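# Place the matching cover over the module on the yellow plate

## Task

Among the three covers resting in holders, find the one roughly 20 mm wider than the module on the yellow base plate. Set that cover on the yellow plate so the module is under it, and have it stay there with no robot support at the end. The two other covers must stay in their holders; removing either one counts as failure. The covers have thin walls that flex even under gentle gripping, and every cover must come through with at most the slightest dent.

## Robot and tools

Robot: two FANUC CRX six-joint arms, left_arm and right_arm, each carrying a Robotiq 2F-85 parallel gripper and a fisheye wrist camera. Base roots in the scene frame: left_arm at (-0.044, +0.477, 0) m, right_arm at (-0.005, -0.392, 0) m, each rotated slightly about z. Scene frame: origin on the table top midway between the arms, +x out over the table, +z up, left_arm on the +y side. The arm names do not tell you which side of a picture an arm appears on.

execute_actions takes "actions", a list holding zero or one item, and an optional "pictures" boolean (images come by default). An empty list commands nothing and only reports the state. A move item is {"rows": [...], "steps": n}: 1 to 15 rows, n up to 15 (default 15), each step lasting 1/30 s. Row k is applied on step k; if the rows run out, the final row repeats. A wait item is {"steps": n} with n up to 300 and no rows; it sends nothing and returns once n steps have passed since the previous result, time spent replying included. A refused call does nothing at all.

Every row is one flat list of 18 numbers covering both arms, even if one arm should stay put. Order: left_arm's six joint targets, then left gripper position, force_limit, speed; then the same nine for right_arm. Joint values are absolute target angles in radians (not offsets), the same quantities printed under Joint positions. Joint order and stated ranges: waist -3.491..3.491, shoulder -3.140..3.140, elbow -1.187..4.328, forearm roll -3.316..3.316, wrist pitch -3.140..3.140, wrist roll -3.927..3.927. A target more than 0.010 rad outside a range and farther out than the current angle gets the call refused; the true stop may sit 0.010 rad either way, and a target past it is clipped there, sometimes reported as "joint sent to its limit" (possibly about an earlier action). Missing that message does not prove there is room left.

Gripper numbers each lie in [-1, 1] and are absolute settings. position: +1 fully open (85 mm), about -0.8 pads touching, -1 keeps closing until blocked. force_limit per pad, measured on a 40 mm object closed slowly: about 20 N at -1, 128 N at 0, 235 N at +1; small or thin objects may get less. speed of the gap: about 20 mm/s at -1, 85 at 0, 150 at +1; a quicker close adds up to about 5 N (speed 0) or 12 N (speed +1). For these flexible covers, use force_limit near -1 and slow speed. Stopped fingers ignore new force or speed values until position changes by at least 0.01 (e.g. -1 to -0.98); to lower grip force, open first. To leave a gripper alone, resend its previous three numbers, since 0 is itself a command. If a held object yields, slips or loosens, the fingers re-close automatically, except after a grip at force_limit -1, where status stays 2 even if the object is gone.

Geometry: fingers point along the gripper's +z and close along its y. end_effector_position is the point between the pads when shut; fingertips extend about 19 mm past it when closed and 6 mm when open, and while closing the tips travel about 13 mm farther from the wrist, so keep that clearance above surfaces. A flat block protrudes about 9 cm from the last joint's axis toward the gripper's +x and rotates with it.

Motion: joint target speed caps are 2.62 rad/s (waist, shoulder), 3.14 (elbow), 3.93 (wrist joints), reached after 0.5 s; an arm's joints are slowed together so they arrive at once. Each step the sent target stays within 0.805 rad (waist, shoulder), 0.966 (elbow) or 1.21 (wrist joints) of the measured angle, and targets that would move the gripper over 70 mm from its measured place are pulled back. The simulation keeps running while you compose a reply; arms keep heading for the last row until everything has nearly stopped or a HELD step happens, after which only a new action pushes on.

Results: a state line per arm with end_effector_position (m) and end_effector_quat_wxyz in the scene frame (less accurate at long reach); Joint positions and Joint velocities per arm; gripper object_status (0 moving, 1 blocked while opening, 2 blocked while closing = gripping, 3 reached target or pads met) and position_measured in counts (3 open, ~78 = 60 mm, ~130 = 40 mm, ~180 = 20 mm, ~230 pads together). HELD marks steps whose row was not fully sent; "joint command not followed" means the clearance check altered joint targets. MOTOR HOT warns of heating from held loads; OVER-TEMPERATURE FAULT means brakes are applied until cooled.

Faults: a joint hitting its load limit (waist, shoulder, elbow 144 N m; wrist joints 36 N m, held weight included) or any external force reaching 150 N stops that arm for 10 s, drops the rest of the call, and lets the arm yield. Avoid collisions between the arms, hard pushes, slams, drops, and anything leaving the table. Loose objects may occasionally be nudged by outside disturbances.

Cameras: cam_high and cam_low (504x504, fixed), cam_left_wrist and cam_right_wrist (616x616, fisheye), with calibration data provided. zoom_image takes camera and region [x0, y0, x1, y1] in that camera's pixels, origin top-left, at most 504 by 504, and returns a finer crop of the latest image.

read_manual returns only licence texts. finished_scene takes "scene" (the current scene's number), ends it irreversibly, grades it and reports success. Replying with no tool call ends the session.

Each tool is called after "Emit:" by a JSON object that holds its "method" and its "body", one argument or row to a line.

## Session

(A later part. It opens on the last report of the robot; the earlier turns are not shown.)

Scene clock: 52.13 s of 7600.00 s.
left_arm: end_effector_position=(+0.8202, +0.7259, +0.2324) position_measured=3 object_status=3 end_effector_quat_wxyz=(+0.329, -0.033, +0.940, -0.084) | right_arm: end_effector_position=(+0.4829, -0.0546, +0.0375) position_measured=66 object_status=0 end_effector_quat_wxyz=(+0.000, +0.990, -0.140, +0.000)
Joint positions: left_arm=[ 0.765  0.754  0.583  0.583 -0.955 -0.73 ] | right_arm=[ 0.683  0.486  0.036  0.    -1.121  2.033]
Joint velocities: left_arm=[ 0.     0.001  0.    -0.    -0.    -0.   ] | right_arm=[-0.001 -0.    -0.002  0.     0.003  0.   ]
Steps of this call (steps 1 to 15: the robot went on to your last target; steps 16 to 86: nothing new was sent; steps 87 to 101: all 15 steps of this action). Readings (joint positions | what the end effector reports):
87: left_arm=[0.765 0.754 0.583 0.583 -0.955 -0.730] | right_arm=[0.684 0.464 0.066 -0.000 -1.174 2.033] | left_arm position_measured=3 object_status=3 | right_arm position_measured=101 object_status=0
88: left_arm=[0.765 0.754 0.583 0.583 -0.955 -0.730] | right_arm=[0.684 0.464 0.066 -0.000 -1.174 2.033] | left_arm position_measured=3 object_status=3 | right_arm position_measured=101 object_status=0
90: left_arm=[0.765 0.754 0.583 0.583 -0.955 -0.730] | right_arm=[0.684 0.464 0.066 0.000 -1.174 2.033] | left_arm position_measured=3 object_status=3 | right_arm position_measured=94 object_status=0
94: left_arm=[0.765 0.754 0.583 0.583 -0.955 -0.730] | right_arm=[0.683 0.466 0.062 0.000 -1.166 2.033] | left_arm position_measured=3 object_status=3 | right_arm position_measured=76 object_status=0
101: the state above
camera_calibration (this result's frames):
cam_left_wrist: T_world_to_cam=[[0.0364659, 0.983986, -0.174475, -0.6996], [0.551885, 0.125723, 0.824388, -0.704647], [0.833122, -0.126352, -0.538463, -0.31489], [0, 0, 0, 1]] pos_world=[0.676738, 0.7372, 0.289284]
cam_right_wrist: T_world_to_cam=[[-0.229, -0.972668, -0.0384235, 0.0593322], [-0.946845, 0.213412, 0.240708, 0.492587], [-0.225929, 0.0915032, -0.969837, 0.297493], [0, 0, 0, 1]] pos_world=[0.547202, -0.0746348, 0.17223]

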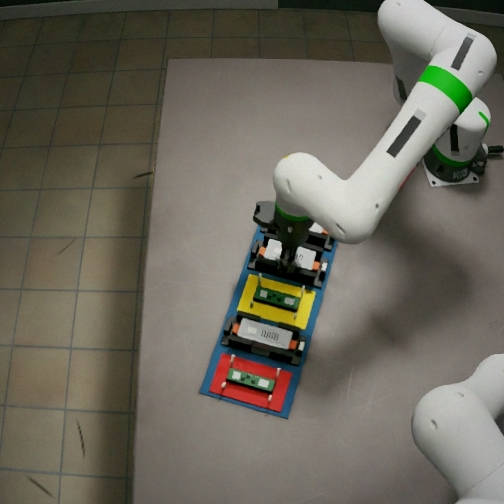

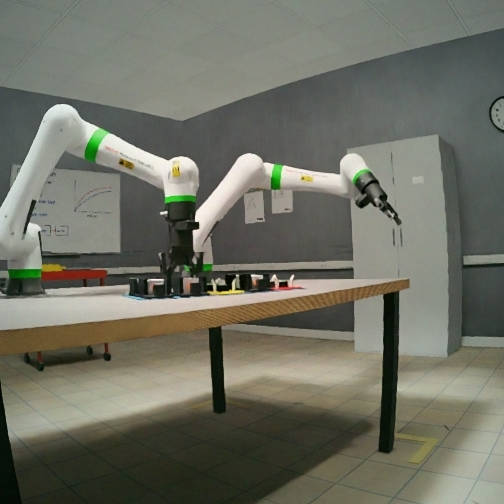

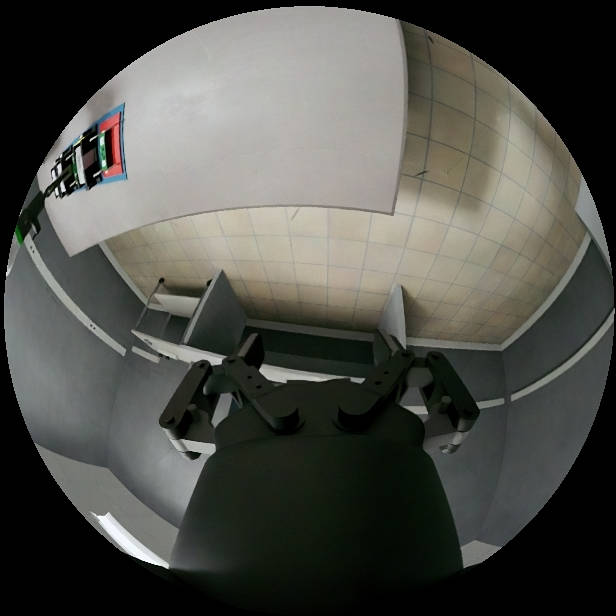

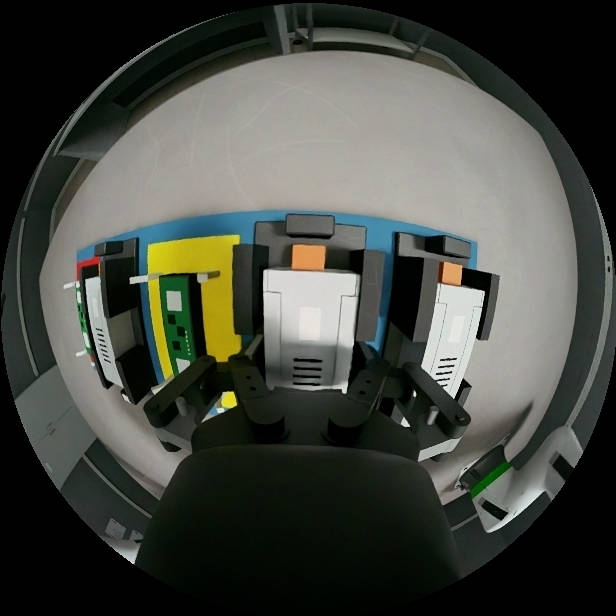

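Emit:
{"method": "execute_actions", "body": {
  "actions": [
    {"rows":[[0.765,0.754,0.583,0.583,-0.955,-0.73,1,0,0,0.6835,0.486,0.036,0,-1.121,2.033,-1,-0.7,-1]],"steps":15}
  ],
  "pictures": false
}}

Emit:
{"method": "execute_actions", "body": {
  "actions": [
    {"steps":25}
  ],
  "pictures": false
}}

Emit:
{"method": "execute_actions", "body": {
  "actions": [
    {"rows":[[0.765,0.754,0.583,0.583,-0.955,-0.73,1,0,0,0.6835,0.484,0.039,0,-1.126,2.033,-1,-0.7,-1],[0.765,0.754,0.583,0.583,-0.955,-0.73,1,0,0,0.6835,0.484,0.039,0,-1.126,2.033,-1,-0.7,-1],[0.765,0.754,0.583,0.583,-0.955,-0.73,1,0,0,0.6835,0.484,0.039,0,-1.126,2.033,-1,-0.7,-1],[0.765,0.754,0.583,0.583,-0.955,-0.73,1,0,0,0.6835,0.482,0.042,0,-1.131,2.033,-1,-0.7,-1],[0.765,0.754,0.583,0.583,-0.955,-0.73,1,0,0,0.6835,0.482,0.042,0,-1.131,2.033,-1,-0.7,-1],[0.765,0.754,0.583,0.583,-0.955,-0.73,1,0,0,0.6835,0.482,0.042,0,-1.131,2.033,-1,-0.7,-1],[0.765,0.754,0.583,0.583,-0.955,-0.73,1,0,0,0.6835,0.48,0.044,0,-1.135,2.033,-1,-0.7,-1],[0.765,0.754,0.583,0.583,-0.955,-0.73,1,0,0,0.6835,0.48,0.044,0,-1.135,2.033,-1,-0.7,-1],[0.765,0.754,0.583,0.583,-0.955,-0.73,1,0,0,0.6835,0.48,0.044,0,-1.135,2.033,-1,-0.7,-1],[0.765,0.754,0.583,0.583,-0.955,-0.73,1,0,0,0.6835,0.475,0.051,0,-1.147,2.033,-1,-0.7,-1]],"steps":15}
  ]
}}

Emit:
{"method": "zoom_image", "body": {
  "camera": "cam_low",
  "region": [120,230,260,310]
}}

Scene clock: 54.10 s of 7600.00 s.
left_arm: end_effector_position=(+0.8202, +0.7259, +0.2324) position_measured=3 object_status=3 end_effector_quat_wxyz=(+0.329, -0.033, +0.940, -0.084) | right_arm: end_effector_position=(+0.4828, -0.0546, +0.0373) position_measured=88 object_status=0 end_effector_quat_wxyz=(-0.000, +0.990, -0.140, -0.000)
Joint positions: left_arm=[ 0.765  0.754  0.583  0.583 -0.955 -0.73 ] | right_arm=[ 0.683  0.486  0.036 -0.    -1.121  2.033]
Joint velocities: left_arm=[-0.    -0.001 -0.    -0.001  0.     0.   ] | right_arm=[-0.001 -0.    -0.    -0.001  0.002  0.   ]
Steps of this call (steps 1 to 15: the robot went on to your last target; steps 16 to 44: nothing new was sent; steps 45 to 59: all 15 steps of this action). Readings (joint positions | what the end effector reports):
45: left_arm=[0.765 0.754 0.583 0.583 -0.955 -0.730] | right_arm=[0.683 0.486 0.036 -0.000 -1.121 2.033] | left_arm position_measured=3 object_status=3 | right_arm position_measured=66 object_status=0
46: left_arm=[0.765 0.754 0.583 0.583 -0.955 -0.730] | right_arm=[0.683 0.486 0.036 -0.000 -1.121 2.033] | left_arm position_measured=3 object_status=3 | right_arm position_measured=67 object_status=0
48: left_arm=[0.765 0.754 0.583 0.583 -0.955 -0.730] | right_arm=[0.683 0.486 0.036 -0.000 -1.121 2.033] | left_arm position_measured=3 object_status=3 | right_arm position_measured=69 object_status=0
52: left_arm=[0.765 0.754 0.583 0.583 -0.955 -0.730] | right_arm=[0.683 0.486 0.036 -0.000 -1.121 2.033] | left_arm position_measured=3 object_status=3 | right_arm position_measured=76 object_status=0
59: the state above

Scene clock: 54.93 s of 7600.00 s.
left_arm: end_effector_position=(+0.8202, +0.7259, +0.2324) position_measured=3 object_status=3 end_effector_quat_wxyz=(+0.329, -0.033, +0.940, -0.084) | right_arm: end_effector_position=(+0.4828, -0.0546, +0.0373) position_measured=106 object_status=2 end_effector_quat_wxyz=(+0.000, +0.990, -0.140, -0.000)
Joint positions: left_arm=[ 0.765  0.754  0.583  0.583 -0.955 -0.73 ] | right_arm=[ 0.683  0.486  0.036 -0.    -1.121  2.033]
Joint velocities: left_arm=[-0. -0. -0. -0. -0.  0.] | right_arm=[-0.001  0.     0.    -0.     0.    -0.   ]
Steps of this call (steps 1 to 15: the robot went on to your last target; steps 16 to 25: nothing new was sent). Readings (joint positions | what the end effector reports):
1: left_arm=[0.765 0.754 0.583 0.583 -0.955 -0.730] | right_arm=[0.683 0.486 0.036 -0.000 -1.121 2.033] | left_arm position_measured=3 object_status=3 | right_arm position_measured=90 object_status=0
2: left_arm=[0.765 0.754 0.583 0.583 -0.955 -0.730] | right_arm=[0.683 0.486 0.036 -0.000 -1.121 2.033] | left_arm position_measured=3 object_status=3 | right_arm position_measured=91 object_status=0
4: left_arm=[0.765 0.754 0.583 0.583 -0.955 -0.730] | right_arm=[0.683 0.486 0.036 -0.000 -1.121 2.033] | left_arm position_measured=3 object_status=3 | right_arm position_measured=95 object_status=0
8: left_arm=[0.765 0.754 0.583 0.583 -0.955 -0.730] | right_arm=[0.683 0.486 0.036 -0.000 -1.121 2.033] | left_arm position_measured=3 object_status=3 | right_arm position_measured=100 object_status=0
25: the state above
All arms were judged still, so your last target was given up. Only a new action makes them travel on or press farther. Fingers that are still opening or closing keep moving.

Scene clock: 55.43 s of 7600.00 s.
left_arm: end_effector_position=(+0.8202, +0.7259, +0.2324) position_measured=3 object_status=3 end_effector_quat_wxyz=(+0.329, -0.033, +0.940, -0.084) | right_arm: end_effector_position=(+0.4833, -0.0541, +0.0494) position_measured=106 object_status=2 end_effector_quat_wxyz=(+0.000, +0.990, -0.140, -0.000)
Joint positions: left_arm=[ 0.765  0.754  0.583  0.583 -0.955 -0.73 ] | right_arm=[ 0.684  0.475  0.051 -0.    -1.147  2.033]
Joint velocities: left_arm=[-0.    -0.    -0.001 -0.    -0.     0.   ] | right_arm=[ 0.    -0.001  0.004 -0.002 -0.005 -0.   ]
Steps of this call (steps 1 to 15: all 15 steps of this action). Readings (joint positions | what the end effector reports):
1: left_arm=[0.765 0.754 0.583 0.583 -0.955 -0.730] | right_arm=[0.683 0.486 0.036 -0.000 -1.122 2.033] | left_arm position_measured=3 object_status=3 | right_arm position_measured=106 object_status=2
2: left_arm=[0.765 0.754 0.583 0.583 -0.955 -0.730] | right_arm=[0.683 0.485 0.037 -0.000 -1.123 2.033] | left_arm position_measured=3 object_status=3 | right_arm position_measured=106 object_status=2
4: left_arm=[0.765 0.754 0.583 0.583 -0.955 -0.730] | right_arm=[0.684 0.484 0.039 -0.000 -1.126 2.033] | left_arm position_measured=3 object_status=3 | right_arm position_measured=106 object_status=2
8: left_arm=[0.765 0.754 0.583 0.583 -0.955 -0.730] | right_arm=[0.684 0.481 0.043 -0.000 -1.133 2.033] | left_arm position_measured=3 object_status=3 | right_arm position_measured=106 object_status=2
15: the state above
camera_calibration (this result's frames):
cam_left_wrist: T_world_to_cam=[[0.0364663, 0.983986, -0.174475, -0.6996], [0.551885, 0.125723, 0.824389, -0.704647], [0.833122, -0.126353, -0.538463, -0.31489], [0, 0, 0, 1]] pos_world=[0.676738, 0.7372, 0.289284]
cam_right_wrist: T_world_to_cam=[[-0.228998, -0.972677, -0.0381879, 0.0603383], [-0.946791, 0.213446, 0.24089, 0.489965], [-0.226157, 0.0913193, -0.969801, 0.309175], [0, 0, 0, 1]] pos_world=[0.547634, -0.0741251, 0.184114]

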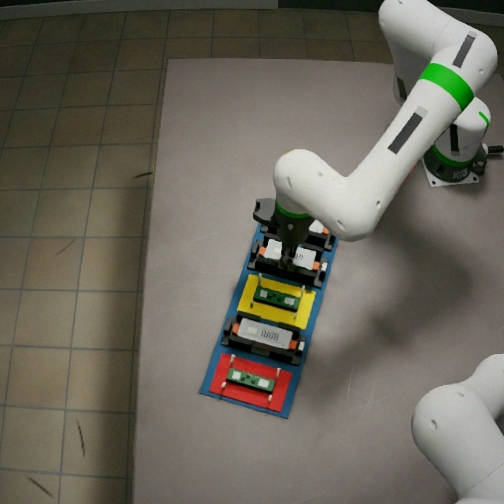

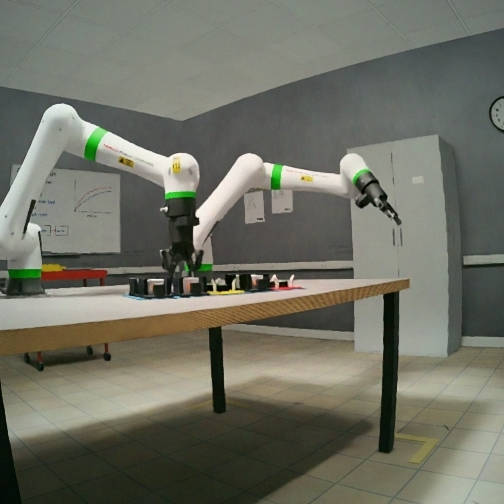

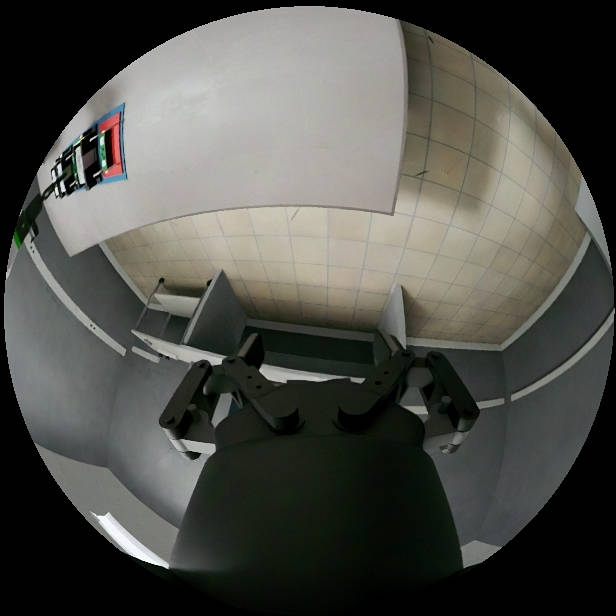

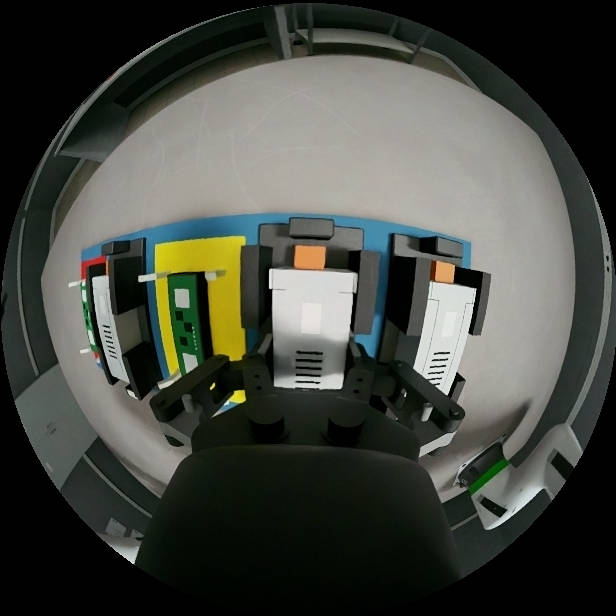

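Region (120, 230, 260, 310) of cam_low's 504x504 image, scaled by 3.600, with more detail than that image has; it fills the top 288 rows of this view, and the rest is white.

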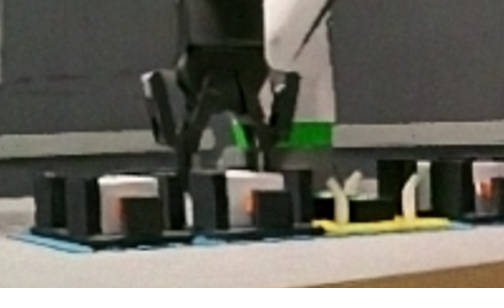

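Emit:
{"method": "execute_actions", "body": {
  "actions": [
    {"rows":[[0.765,0.754,0.583,0.583,-0.955,-0.73,1,0,0,0.6835,0.47,0.058,0,-1.159,2.033,-1,-0.7,-1],[0.765,0.754,0.583,0.583,-0.955,-0.73,1,0,0,0.6835,0.47,0.058,0,-1.159,2.033,-1,-0.7,-1],[0.765,0.754,0.583,0.583,-0.955,-0.73,1,0,0,0.6835,0.47,0.058,0,-1.159,2.033,-1,-0.7,-1],[0.765,0.754,0.583,0.583,-0.955,-0.73,1,0,0,0.6835,0.464,0.066,0,-1.174,2.033,-1,-0.7,-1]],"steps":15}
  ]
}}

Emit:
{"method": "zoom_image", "body": {
  "camera": "cam_low",
  "region": [120,230,260,310]
}}

Scene clock: 57.60 s of 7600.00 s.
left_arm: end_effector_position=(+0.8202, +0.7259, +0.2324) position_measured=3 object_status=3 end_effector_quat_wxyz=(+0.329, -0.033, +0.940, -0.084) | right_arm: end_effector_position=(+0.4834, -0.0540, +0.0618) position_measured=106 object_status=2 end_effector_quat_wxyz=(+0.001, +0.990, -0.140, -0.000)
Joint positions: left_arm=[ 0.765  0.754  0.583  0.583 -0.955 -0.73 ] | right_arm=[ 0.683  0.464  0.066  0.    -1.174  2.033]
Joint velocities: left_arm=[ 0.    -0.001  0.001 -0.    -0.     0.   ] | right_arm=[ 0.    -0.    -0.    -0.    -0.     0.002]
Steps of this call (steps 1 to 15: the robot went on to your last target; steps 16 to 50: nothing new was sent; steps 51 to 65: all 15 steps of this action). Readings (joint positions | what the end effector reports):
51: left_arm=[0.765 0.754 0.583 0.583 -0.955 -0.730] | right_arm=[0.684 0.475 0.051 -0.000 -1.148 2.033] | left_arm position_measured=3 object_status=3 | right_arm position_measured=106 object_status=2
52: left_arm=[0.765 0.754 0.583 0.583 -0.955 -0.730] | right_arm=[0.683 0.473 0.054 -0.000 -1.153 2.033] | left_arm position_measured=3 object_status=3 | right_arm position_measured=106 object_status=2
54: left_arm=[0.765 0.754 0.583 0.583 -0.955 -0.730] | right_arm=[0.683 0.470 0.058 -0.000 -1.159 2.033] | left_arm position_measured=3 object_status=3 | right_arm position_measured=106 object_status=2
58: left_arm=[0.765 0.754 0.583 0.583 -0.955 -0.730] | right_arm=[0.683 0.464 0.066 0.000 -1.173 2.033] | left_arm position_measured=3 object_status=3 | right_arm position_measured=106 object_status=2
65: the state above
camera_calibration (this result's frames):
cam_left_wrist: T_world_to_cam=[[0.0364661, 0.983986, -0.174475, -0.6996], [0.551885, 0.125723, 0.824389, -0.704647], [0.833122, -0.126352, -0.538463, -0.31489], [0, 0, 0, 1]] pos_world=[0.676738, 0.7372, 0.289284]
cam_right_wrist: T_world_to_cam=[[-0.229094, -0.972686, -0.03739, 0.0609154], [-0.946633, 0.213682, 0.241299, 0.487005], [-0.226719, 0.0906748, -0.96973, 0.321502], [0, 0, 0, 1]] pos_world=[0.547861, -0.0739647, 0.196534]

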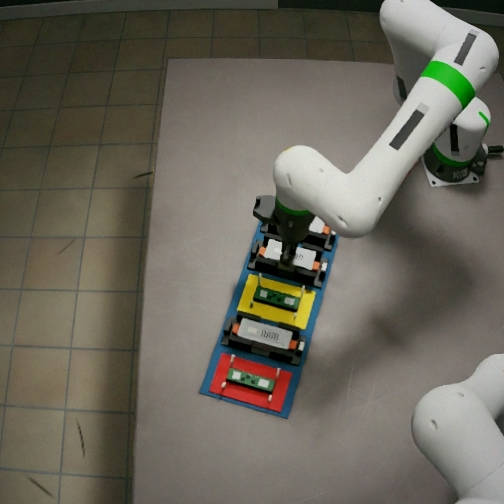

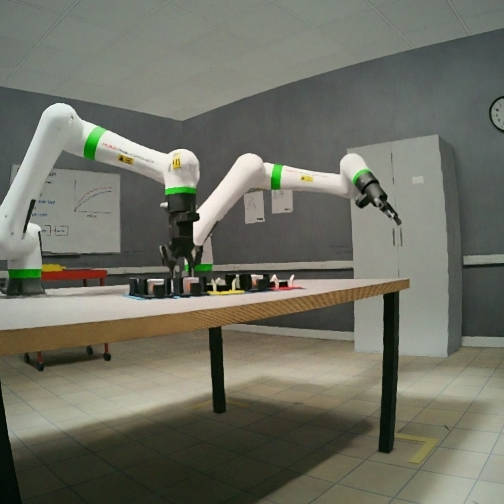

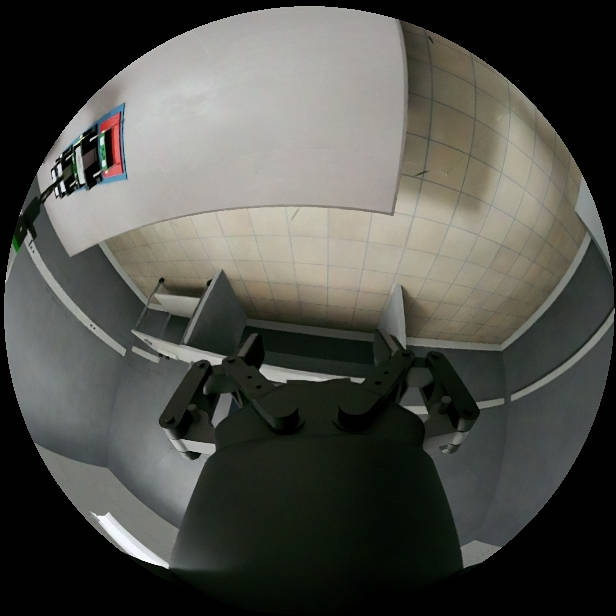

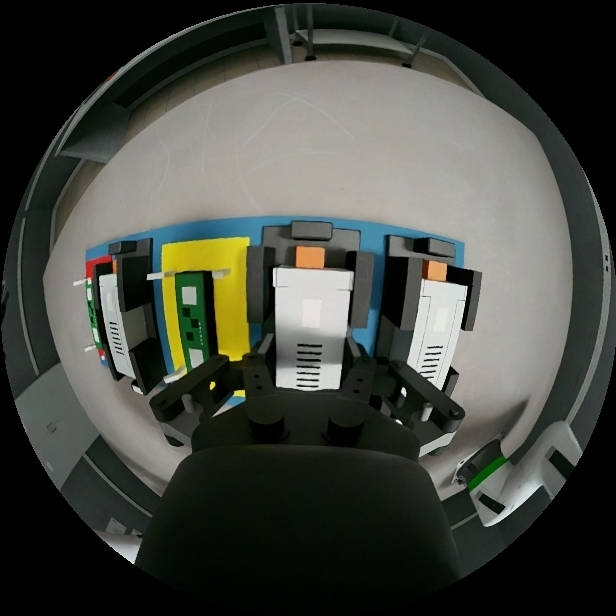

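Region (120, 230, 260, 310) of cam_low's 504x504 image, scaled by 3.600, with more detail than that image has; it fills the top 288 rows of this view, and the rest is white.

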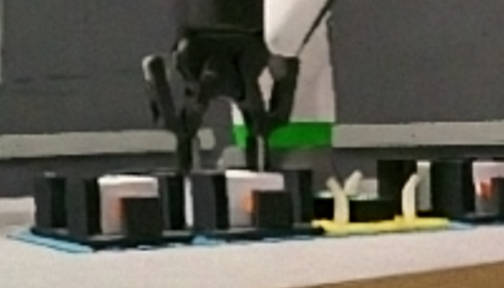

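Emit:
{"method": "execute_actions", "body": {
  "actions": [
    {"rows":[[0.765,0.754,0.583,0.583,-0.955,-0.73,1,0,0,0.6835,0.464,0.066,0,-1.174,2.033,0.6,-0.7,0],[0.765,0.754,0.583,0.583,-0.955,-0.73,1,0,0,0.6835,0.464,0.066,0,-1.174,2.033,0.6,-0.7,0],[0.765,0.754,0.583,0.583,-0.955,-0.73,1,0,0,0.6835,0.464,0.066,0,-1.174,2.033,0.6,-0.7,0],[0.765,0.754,0.583,0.583,-0.955,-0.73,1,0,0,0.6835,0.464,0.066,0,-1.174,2.033,0.6,-0.7,0],[0.765,0.754,0.583,0.583,-0.955,-0.73,1,0,0,0.74,0.34,0.03,0,-1.26,1.98,0.6,-0.7,0]],"steps":15}
  ],
  "pictures": false
}}

Emit:
{"method": "execute_actions", "body": {
  "actions": [
    {"steps":15}
  ]
}}

Emit:
{"method": "zoom_image", "body": {
  "camera": "cam_right_wrist",
  "region": [230,200,400,400]
}}

Emit:
{"method": "zoom_image", "body": {
  "camera": "cam_high",
  "region": [240,220,340,300]
}}

Emit:
{"method": "zoom_image", "body": {
  "camera": "cam_low",
  "region": [135,265,215,305]
}}

Scene clock: 59.87 s of 7600.00 s.
left_arm: end_effector_position=(+0.8202, +0.7259, +0.2324) position_measured=3 object_status=3 end_effector_quat_wxyz=(+0.329, -0.033, +0.940, -0.084) | right_arm: end_effector_position=(+0.4426, -0.0524, +0.1172) position_measured=54 object_status=0 end_effector_quat_wxyz=(-0.000, +0.990, -0.139, +0.000)
Joint positions: left_arm=[ 0.765  0.754  0.583  0.583 -0.955 -0.73 ] | right_arm=[ 0.74  0.34  0.03 -0.   -1.26  1.98]
Joint velocities: left_arm=[ 0.001 -0.     0.     0.001  0.001 -0.   ] | right_arm=[ 0.     0.    -0.006  0.    -0.005 -0.004]
Steps of this call (steps 1 to 15: the robot went on to your last target; steps 16 to 53: nothing new was sent; steps 54 to 68: all 15 steps of this action). Readings (joint positions | what the end effector reports):
54: left_arm=[0.765 0.754 0.583 0.583 -0.955 -0.730] | right_arm=[0.684 0.464 0.066 -0.000 -1.174 2.033] | left_arm position_measured=3 object_status=3 | right_arm position_measured=106 object_status=0
55: left_arm=[0.765 0.754 0.583 0.583 -0.955 -0.730] | right_arm=[0.684 0.464 0.066 -0.000 -1.174 2.033] | left_arm position_measured=3 object_status=3 | right_arm position_measured=105 object_status=0
57: left_arm=[0.765 0.754 0.583 0.583 -0.955 -0.730] | right_arm=[0.684 0.464 0.066 -0.000 -1.174 2.033] | left_arm position_measured=3 object_status=3 | right_arm position_measured=94 object_status=0
61: left_arm=[0.765 0.754 0.583 0.583 -0.955 -0.730] | right_arm=[0.698 0.432 0.057 -0.000 -1.196 2.020] | left_arm position_measured=3 object_status=3 | right_arm position_measured=66 object_status=0
68: the state above

Scene clock: 60.37 s of 7600.00 s.
left_arm: end_effector_position=(+0.8202, +0.7259, +0.2324) position_measured=3 object_status=3 end_effector_quat_wxyz=(+0.329, -0.033, +0.940, -0.084) | right_arm: end_effector_position=(+0.4425, -0.0525, +0.1171) position_measured=53 object_status=3 end_effector_quat_wxyz=(-0.000, +0.990, -0.139, +0.000)
Joint positions: left_arm=[ 0.765  0.754  0.583  0.583 -0.955 -0.73 ] | right_arm=[ 0.74  0.34  0.03 -0.   -1.26  1.98]
Joint velocities: left_arm=[ 0.001  0.001  0.    -0.001  0.     0.   ] | right_arm=[-0.     0.    -0.    -0.    -0.    -0.002]
Steps of this call (steps 1 to 15: the robot went on to your last target). Readings (joint positions | what the end effector reports):
1: left_arm=[0.765 0.754 0.583 0.583 -0.955 -0.730] | right_arm=[0.740 0.340 0.030 -0.000 -1.260 1.980] | left_arm position_measured=3 object_status=3 | right_arm position_measured=53 object_status=0
2: left_arm=[0.765 0.754 0.583 0.583 -0.955 -0.730] | right_arm=[0.740 0.340 0.030 -0.000 -1.260 1.980] | left_arm position_measured=3 object_status=3 | right_arm position_measured=53 object_status=0
4: left_arm=[0.765 0.754 0.583 0.583 -0.955 -0.730] | right_arm=[0.740 0.340 0.030 -0.000 -1.260 1.980] | left_arm position_measured=3 object_status=3 | right_arm position_measured=53 object_status=0
8: left_arm=[0.765 0.754 0.583 0.583 -0.955 -0.730] | right_arm=[0.740 0.340 0.030 -0.000 -1.260 1.980] | left_arm position_measured=3 object_status=3 | right_arm position_measured=53 object_status=3
15: the state above
All arms were judged still, so your last target was given up. Only a new action makes them travel on or press farther. Fingers that are still opening or closing keep moving.
camera_calibration (this result's frames):
cam_left_wrist: T_world_to_cam=[[0.0364659, 0.983986, -0.174475, -0.6996], [0.551885, 0.125723, 0.824389, -0.704647], [0.833122, -0.126352, -0.538463, -0.31489], [0, 0, 0, 1]] pos_world=[0.676738, 0.7372, 0.289284]
cam_right_wrist: T_world_to_cam=[[-0.225597, -0.973435, -0.0391127, 0.0537141], [-0.947685, 0.209969, 0.240429, 0.435002], [-0.225829, 0.0913064, -0.969879, 0.365414], [0, 0, 0, 1]] pos_world=[0.506884, -0.0724143, 0.251921]

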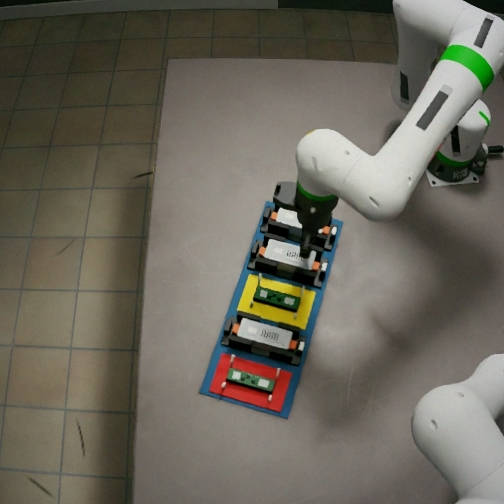

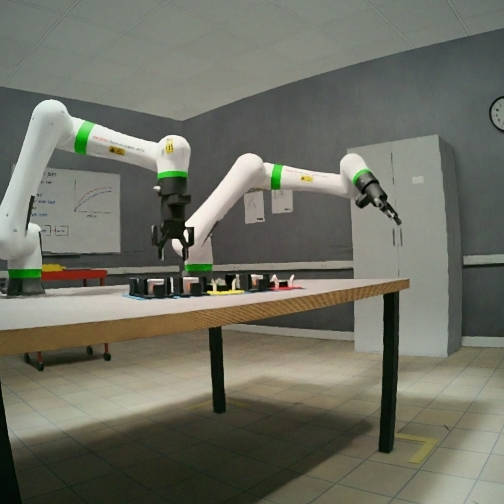

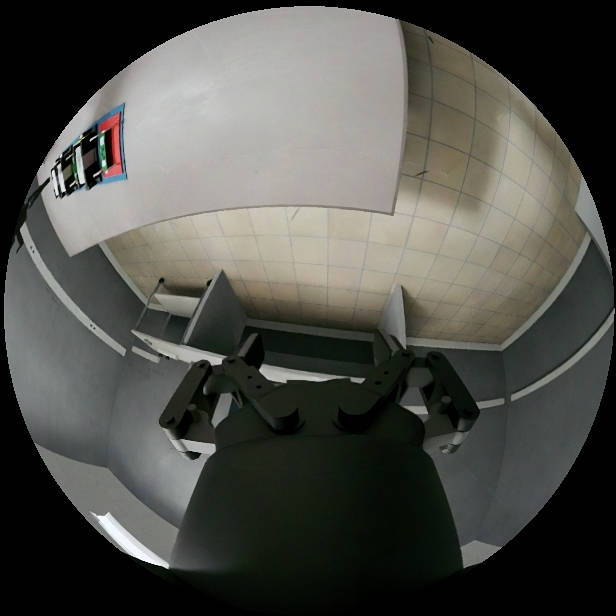

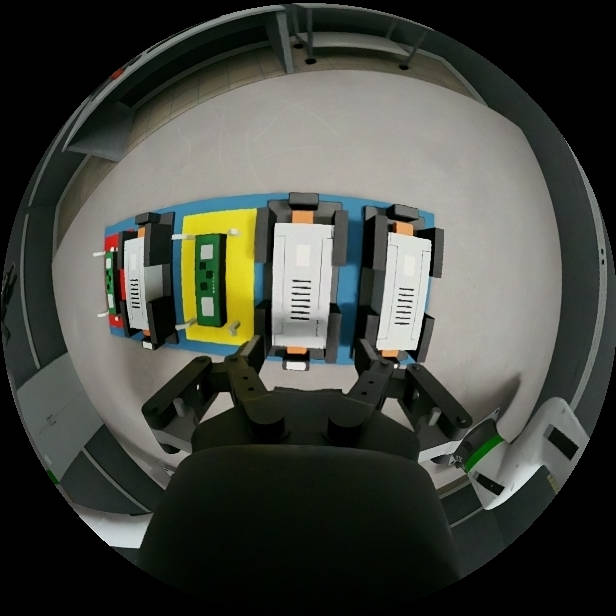

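Region (230, 200, 400, 400) of cam_right_wrist's 616x616 image, scaled by 2.520, with more detail than that image has; it fills the left 428 columns of this view, and the rest is white.

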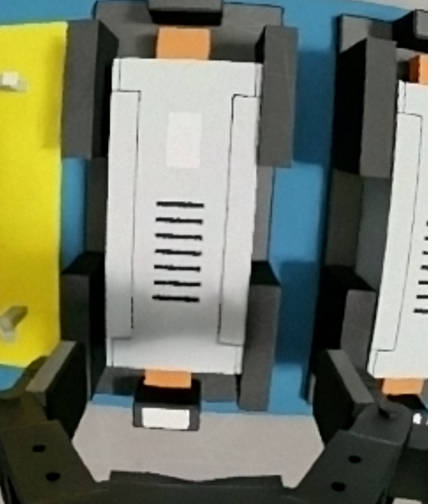

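Region (240, 220, 340, 300) of cam_high's 504x504 image, scaled by 5.040, with more detail than that image has; it fills the top 403 rows of this view, and the rest is white.

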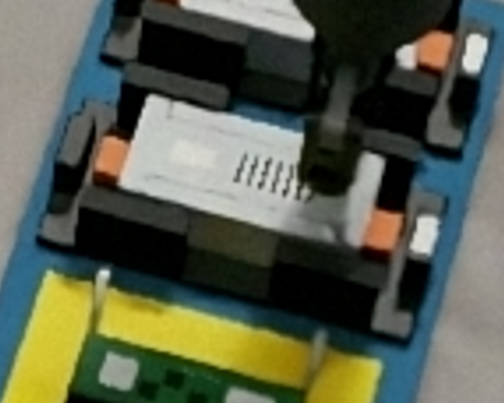

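Region (135, 265, 215, 305) of cam_low's 504x504 image, scaled by 6.300, with more detail than that image has.

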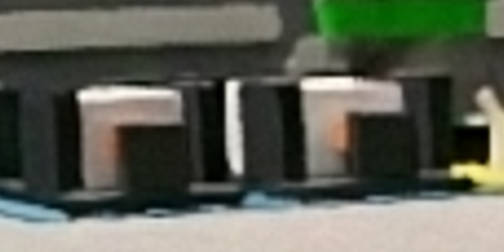

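Emit:
{"method": "execute_actions", "body": {
  "actions": [
    {"rows":[[0.765,0.754,0.583,0.583,-0.955,-0.73,1,0,0,0.83,0.311,-0.052,0,-1.208,1.887,0.1,-0.7,1]],"steps":15}
  ],
  "pictures": false
}}

Emit:
{"method": "execute_actions", "body": {
  "actions": [
    {"steps":10}
  ]
}}

Emit:
{"method": "zoom_image", "body": {
  "camera": "cam_right_wrist",
  "region": [200,220,420,440]
}}

Scene clock: 62.10 s of 7600.00 s.
left_arm: end_effector_position=(+0.8202, +0.7259, +0.2324) position_measured=3 object_status=3 end_effector_quat_wxyz=(+0.329, -0.033, +0.940, -0.084) | right_arm: end_effector_position=(+0.3995, -0.0295, +0.0995) position_measured=117 object_status=0 end_effector_quat_wxyz=(+0.000, +0.990, -0.140, -0.000)
Joint positions: left_arm=[ 0.765  0.754  0.583  0.583 -0.955 -0.73 ] | right_arm=[ 0.83   0.311 -0.052 -0.    -1.208  1.887]
Joint velocities: left_arm=[ 0.001 -0.    -0.001 -0.001  0.    -0.   ] | right_arm=[-0.001 -0.    -0.001 -0.001  0.    -0.001]
Steps of this call (steps 1 to 37: nothing new was sent; steps 38 to 52: all 15 steps of this action). Readings (joint positions | what the end effector reports):
38: left_arm=[0.765 0.754 0.583 0.583 -0.955 -0.730] | right_arm=[0.741 0.340 0.030 0.000 -1.260 1.979] | left_arm position_measured=3 object_status=3 | right_arm position_measured=53 object_status=0
39: left_arm=[0.765 0.754 0.583 0.583 -0.955 -0.730] | right_arm=[0.745 0.339 0.026 0.000 -1.257 1.974] | left_arm position_measured=3 object_status=3 | right_arm position_measured=56 object_status=0
41: left_arm=[0.765 0.754 0.583 0.583 -0.955 -0.730] | right_arm=[0.772 0.330 0.001 0.000 -1.242 1.947] | left_arm position_measured=3 object_status=3 | right_arm position_measured=74 object_status=0
45: left_arm=[0.765 0.754 0.583 0.583 -0.955 -0.730] | right_arm=[0.828 0.312 -0.050 -0.000 -1.209 1.889] | left_arm position_measured=3 object_status=3 | right_arm position_measured=112 object_status=0
52: the state above

Scene clock: 62.43 s of 7600.00 s.
left_arm: end_effector_position=(+0.8202, +0.7259, +0.2324) position_measured=3 object_status=3 end_effector_quat_wxyz=(+0.329, -0.033, +0.940, -0.084) | right_arm: end_effector_position=(+0.3995, -0.0295, +0.0995) position_measured=117 object_status=3 end_effector_quat_wxyz=(+0.000, +0.990, -0.140, -0.000)
Joint positions: left_arm=[ 0.765  0.754  0.583  0.583 -0.955 -0.73 ] | right_arm=[ 0.83   0.311 -0.052 -0.    -1.208  1.887]
Joint velocities: left_arm=[ 0.001  0.    -0.001  0.     0.     0.   ] | right_arm=[ 0.    -0.     0.    -0.001 -0.     0.002]
Steps of this call (steps 1 to 10: the robot went on to your last target). Readings (joint positions | what the end effector reports):
1: left_arm=[0.765 0.754 0.583 0.583 -0.955 -0.730] | right_arm=[0.830 0.311 -0.052 -0.000 -1.208 1.887] | left_arm position_measured=3 object_status=3 | right_arm position_measured=117 object_status=0
2: left_arm=[0.765 0.754 0.583 0.583 -0.955 -0.730] | right_arm=[0.830 0.311 -0.052 -0.000 -1.208 1.887] | left_arm position_measured=3 object_status=3 | right_arm position_measured=117 object_status=0
4: left_arm=[0.765 0.754 0.583 0.583 -0.955 -0.730] | right_arm=[0.830 0.311 -0.052 -0.000 -1.208 1.887] | left_arm position_measured=3 object_status=3 | right_arm position_measured=117 object_status=3
8: left_arm=[0.765 0.754 0.583 0.583 -0.955 -0.730] | right_arm=[0.830 0.311 -0.052 -0.000 -1.208 1.887] | left_arm position_measured=3 object_status=3 | right_arm position_measured=117 object_status=3
10: the state above
camera_calibration (this result's frames):
cam_left_wrist: T_world_to_cam=[[0.0364663, 0.983986, -0.174475, -0.6996], [0.551885, 0.125723, 0.824388, -0.704647], [0.833122, -0.126353, -0.538463, -0.31489], [0, 0, 0, 1]] pos_world=[0.676738, 0.7372, 0.289284]
cam_right_wrist: T_world_to_cam=[[-0.228563, -0.972777, -0.0382676, 0.0668449], [-0.946909, 0.213011, 0.240811, 0.393337], [-0.226104, 0.0912763, -0.969817, 0.336539], [0, 0, 0, 1]] pos_world=[0.463825, -0.0494781, 0.23422]

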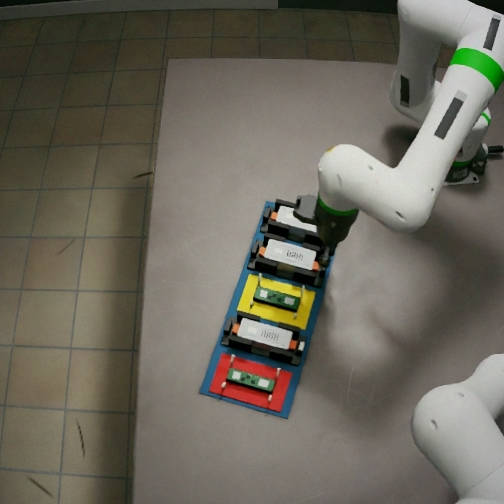

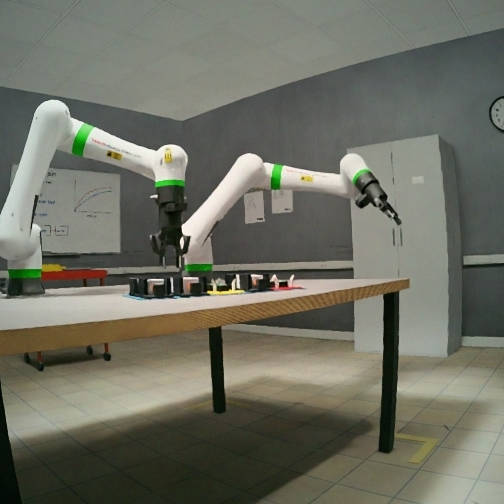

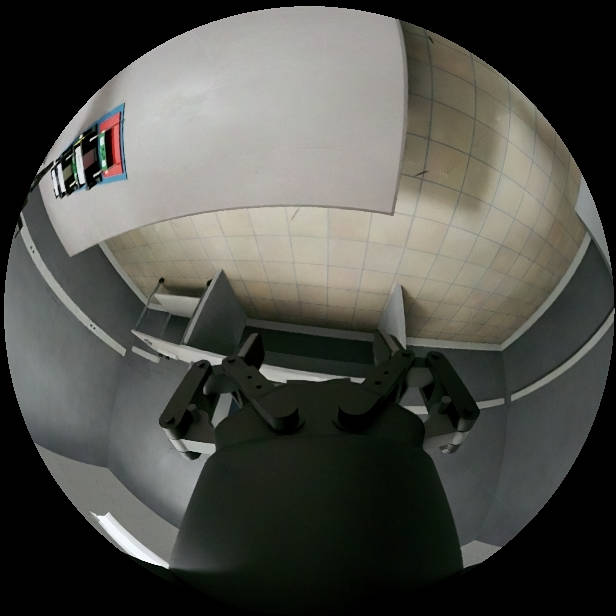

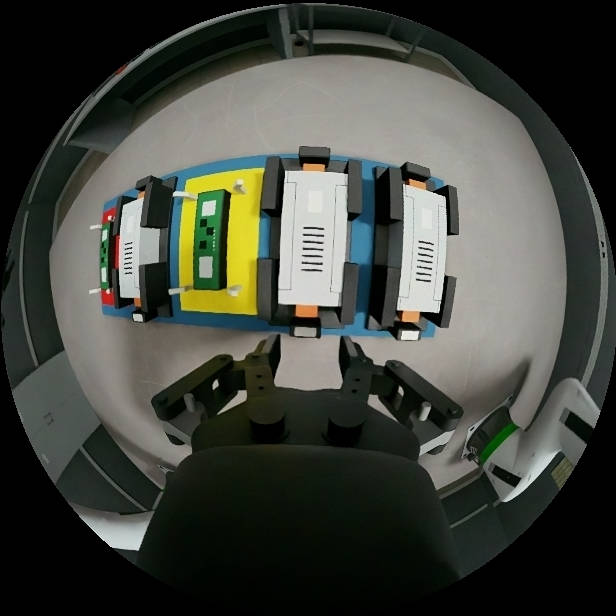

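Region (200, 220, 420, 440) of cam_right_wrist's 616x616 image, scaled by 2.291, with more detail than that image has.

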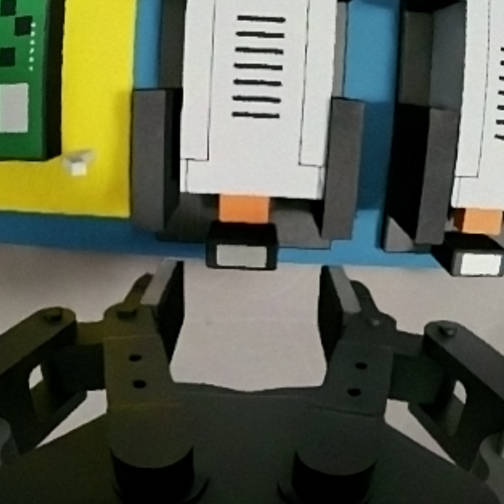

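Emit:
{"method": "execute_actions", "body": {
  "actions": [
    {"rows":[[0.765,0.754,0.583,0.583,-0.955,-0.73,1,0,0,0.83,0.345,-0.097,0,-1.129,1.887,0.1,-0.7,1],[0.765,0.754,0.583,0.583,-0.955,-0.73,1,0,0,0.83,0.345,-0.097,0,-1.129,1.887,0.1,-0.7,1],[0.765,0.754,0.583,0.583,-0.955,-0.73,1,0,0,0.83,0.345,-0.097,0,-1.129,1.887,0.1,-0.7,1],[0.765,0.754,0.583,0.583,-0.955,-0.73,1,0,0,0.83,0.345,-0.097,0,-1.129,1.887,0.1,-0.7,1],[0.765,0.754,0.583,0.583,-0.955,-0.73,1,0,0,0.83,0.345,-0.097,0,-1.129,1.887,0.1,-0.7,1],[0.765,0.754,0.583,0.583,-0.955,-0.73,1,0,0,0.83,0.359,-0.114,0,-1.098,1.887,0.1,-0.7,1]],"steps":15}
  ]
}}

Emit:
{"method": "zoom_image", "body": {
  "camera": "cam_right_wrist",
  "region": [200,220,420,440]
}}

Scene clock: 65.37 s of 7600.00 s.
left_arm: end_effector_position=(+0.8202, +0.7259, +0.2324) position_measured=3 object_status=3 end_effector_quat_wxyz=(+0.329, -0.033, +0.940, -0.084) | right_arm: end_effector_position=(+0.3990, -0.0298, +0.0499) position_measured=117 object_status=3 end_effector_quat_wxyz=(+0.000, +0.990, -0.140, -0.000)
Joint positions: left_arm=[ 0.765  0.754  0.583  0.583 -0.955 -0.73 ] | right_arm=[ 0.83   0.359 -0.114 -0.    -1.098  1.887]
Joint velocities: left_arm=[ 0.001  0.     0.001  0.    -0.001  0.001] | right_arm=[-0.001  0.001 -0.001  0.001  0.001 -0.001]
Steps of this call (steps 1 to 15: the robot went on to your last target; steps 16 to 73: nothing new was sent; steps 74 to 88: all 15 steps of this action). Readings (joint positions | what the end effector reports):
74: left_arm=[0.765 0.754 0.583 0.583 -0.955 -0.730] | right_arm=[0.830 0.311 -0.053 -0.000 -1.207 1.887] | left_arm position_measured=3 object_status=3 | right_arm position_measured=117 object_status=3
75: left_arm=[0.765 0.754 0.583 0.583 -0.955 -0.730] | right_arm=[0.830 0.314 -0.056 0.000 -1.200 1.887] | left_arm position_measured=3 object_status=3 | right_arm position_measured=117 object_status=3
77: left_arm=[0.765 0.754 0.583 0.583 -0.955 -0.730] | right_arm=[0.830 0.330 -0.078 0.000 -1.163 1.887] | left_arm position_measured=3 object_status=3 | right_arm position_measured=117 object_status=3
81: left_arm=[0.765 0.754 0.583 0.583 -0.955 -0.730] | right_arm=[0.830 0.354 -0.108 -0.001 -1.110 1.887] | left_arm position_measured=3 object_status=3 | right_arm position_measured=117 object_status=3
88: the state above
camera_calibration (this result's frames):
cam_left_wrist: T_world_to_cam=[[0.0364662, 0.983986, -0.174475, -0.6996], [0.551885, 0.125723, 0.824389, -0.704647], [0.833123, -0.126352, -0.538463, -0.31489], [0, 0, 0, 1]] pos_world=[0.676738, 0.7372, 0.289284]
cam_right_wrist: T_world_to_cam=[[-0.228365, -0.972816, -0.038447, 0.0644475], [-0.946956, 0.212777, 0.240831, 0.40492], [-0.226104, 0.0914051, -0.969805, 0.28837], [0, 0, 0, 1]] pos_world=[0.46336, -0.0498205, 0.184623]

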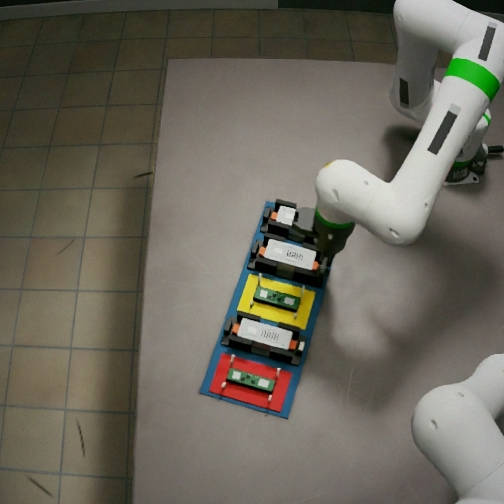

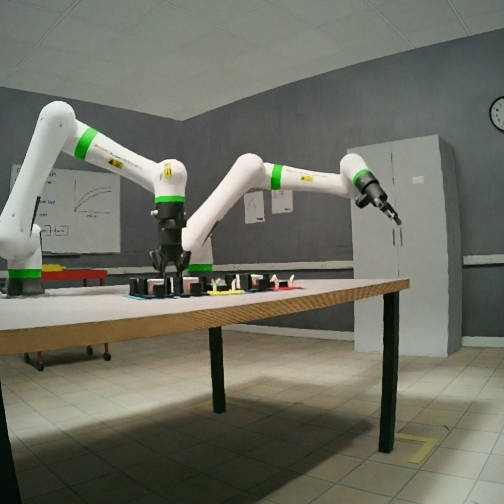

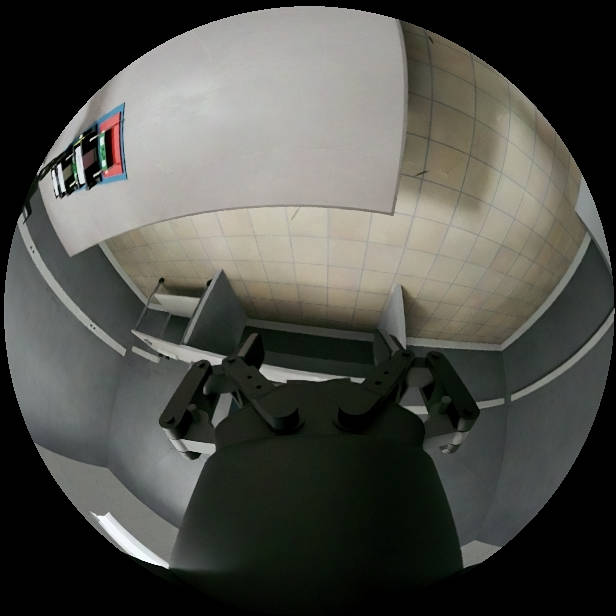

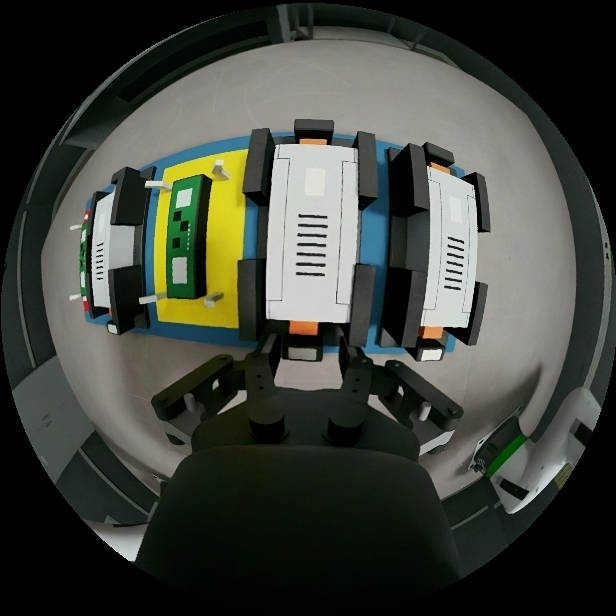

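Region (200, 220, 420, 440) of cam_right_wrist's 616x616 image, scaled by 2.291, with more detail than that image has.

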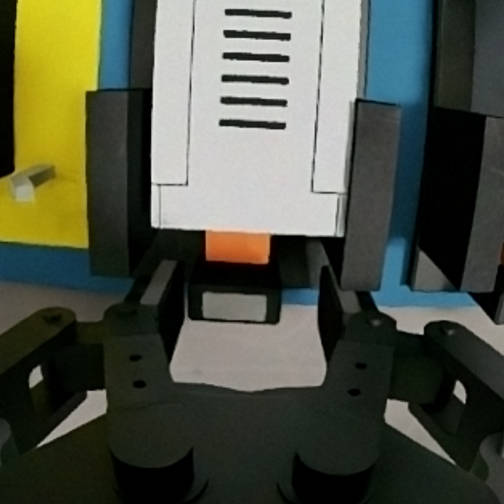

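Emit:
{"method": "zoom_image", "body": {
  "camera": "cam_right_wrist",
  "region": [390,310,470,380]
}}

Emit:
{"method": "zoom_image", "body": {
  "camera": "cam_high",
  "region": [270,320,330,370]
}}

Emit:
{"method": "zoom_image", "body": {
  "camera": "cam_low",
  "region": [200,260,310,305]
}}

Region (390, 310, 470, 380) of cam_right_wrist's 616x616 image, scaled by 6.300, with more detail than that image has; it fills the top 441 rows of this view, and the rest is white.

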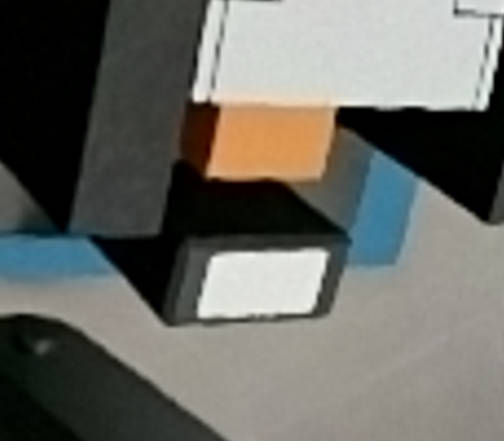

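Region (270, 320, 330, 370) of cam_high's 504x504 image, scaled by 8.400, with more detail than that image has.

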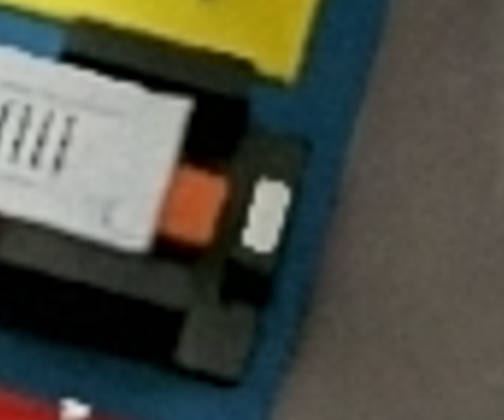

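Region (200, 260, 310, 305) of cam_low's 504x504 image, scaled by 4.582, with more detail than that image has; it fills the top 206 rows of this view, and the rest is white.

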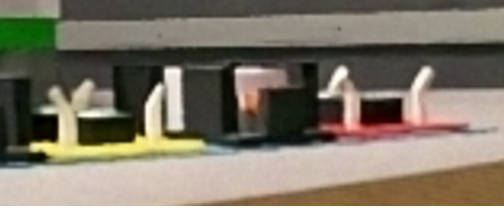

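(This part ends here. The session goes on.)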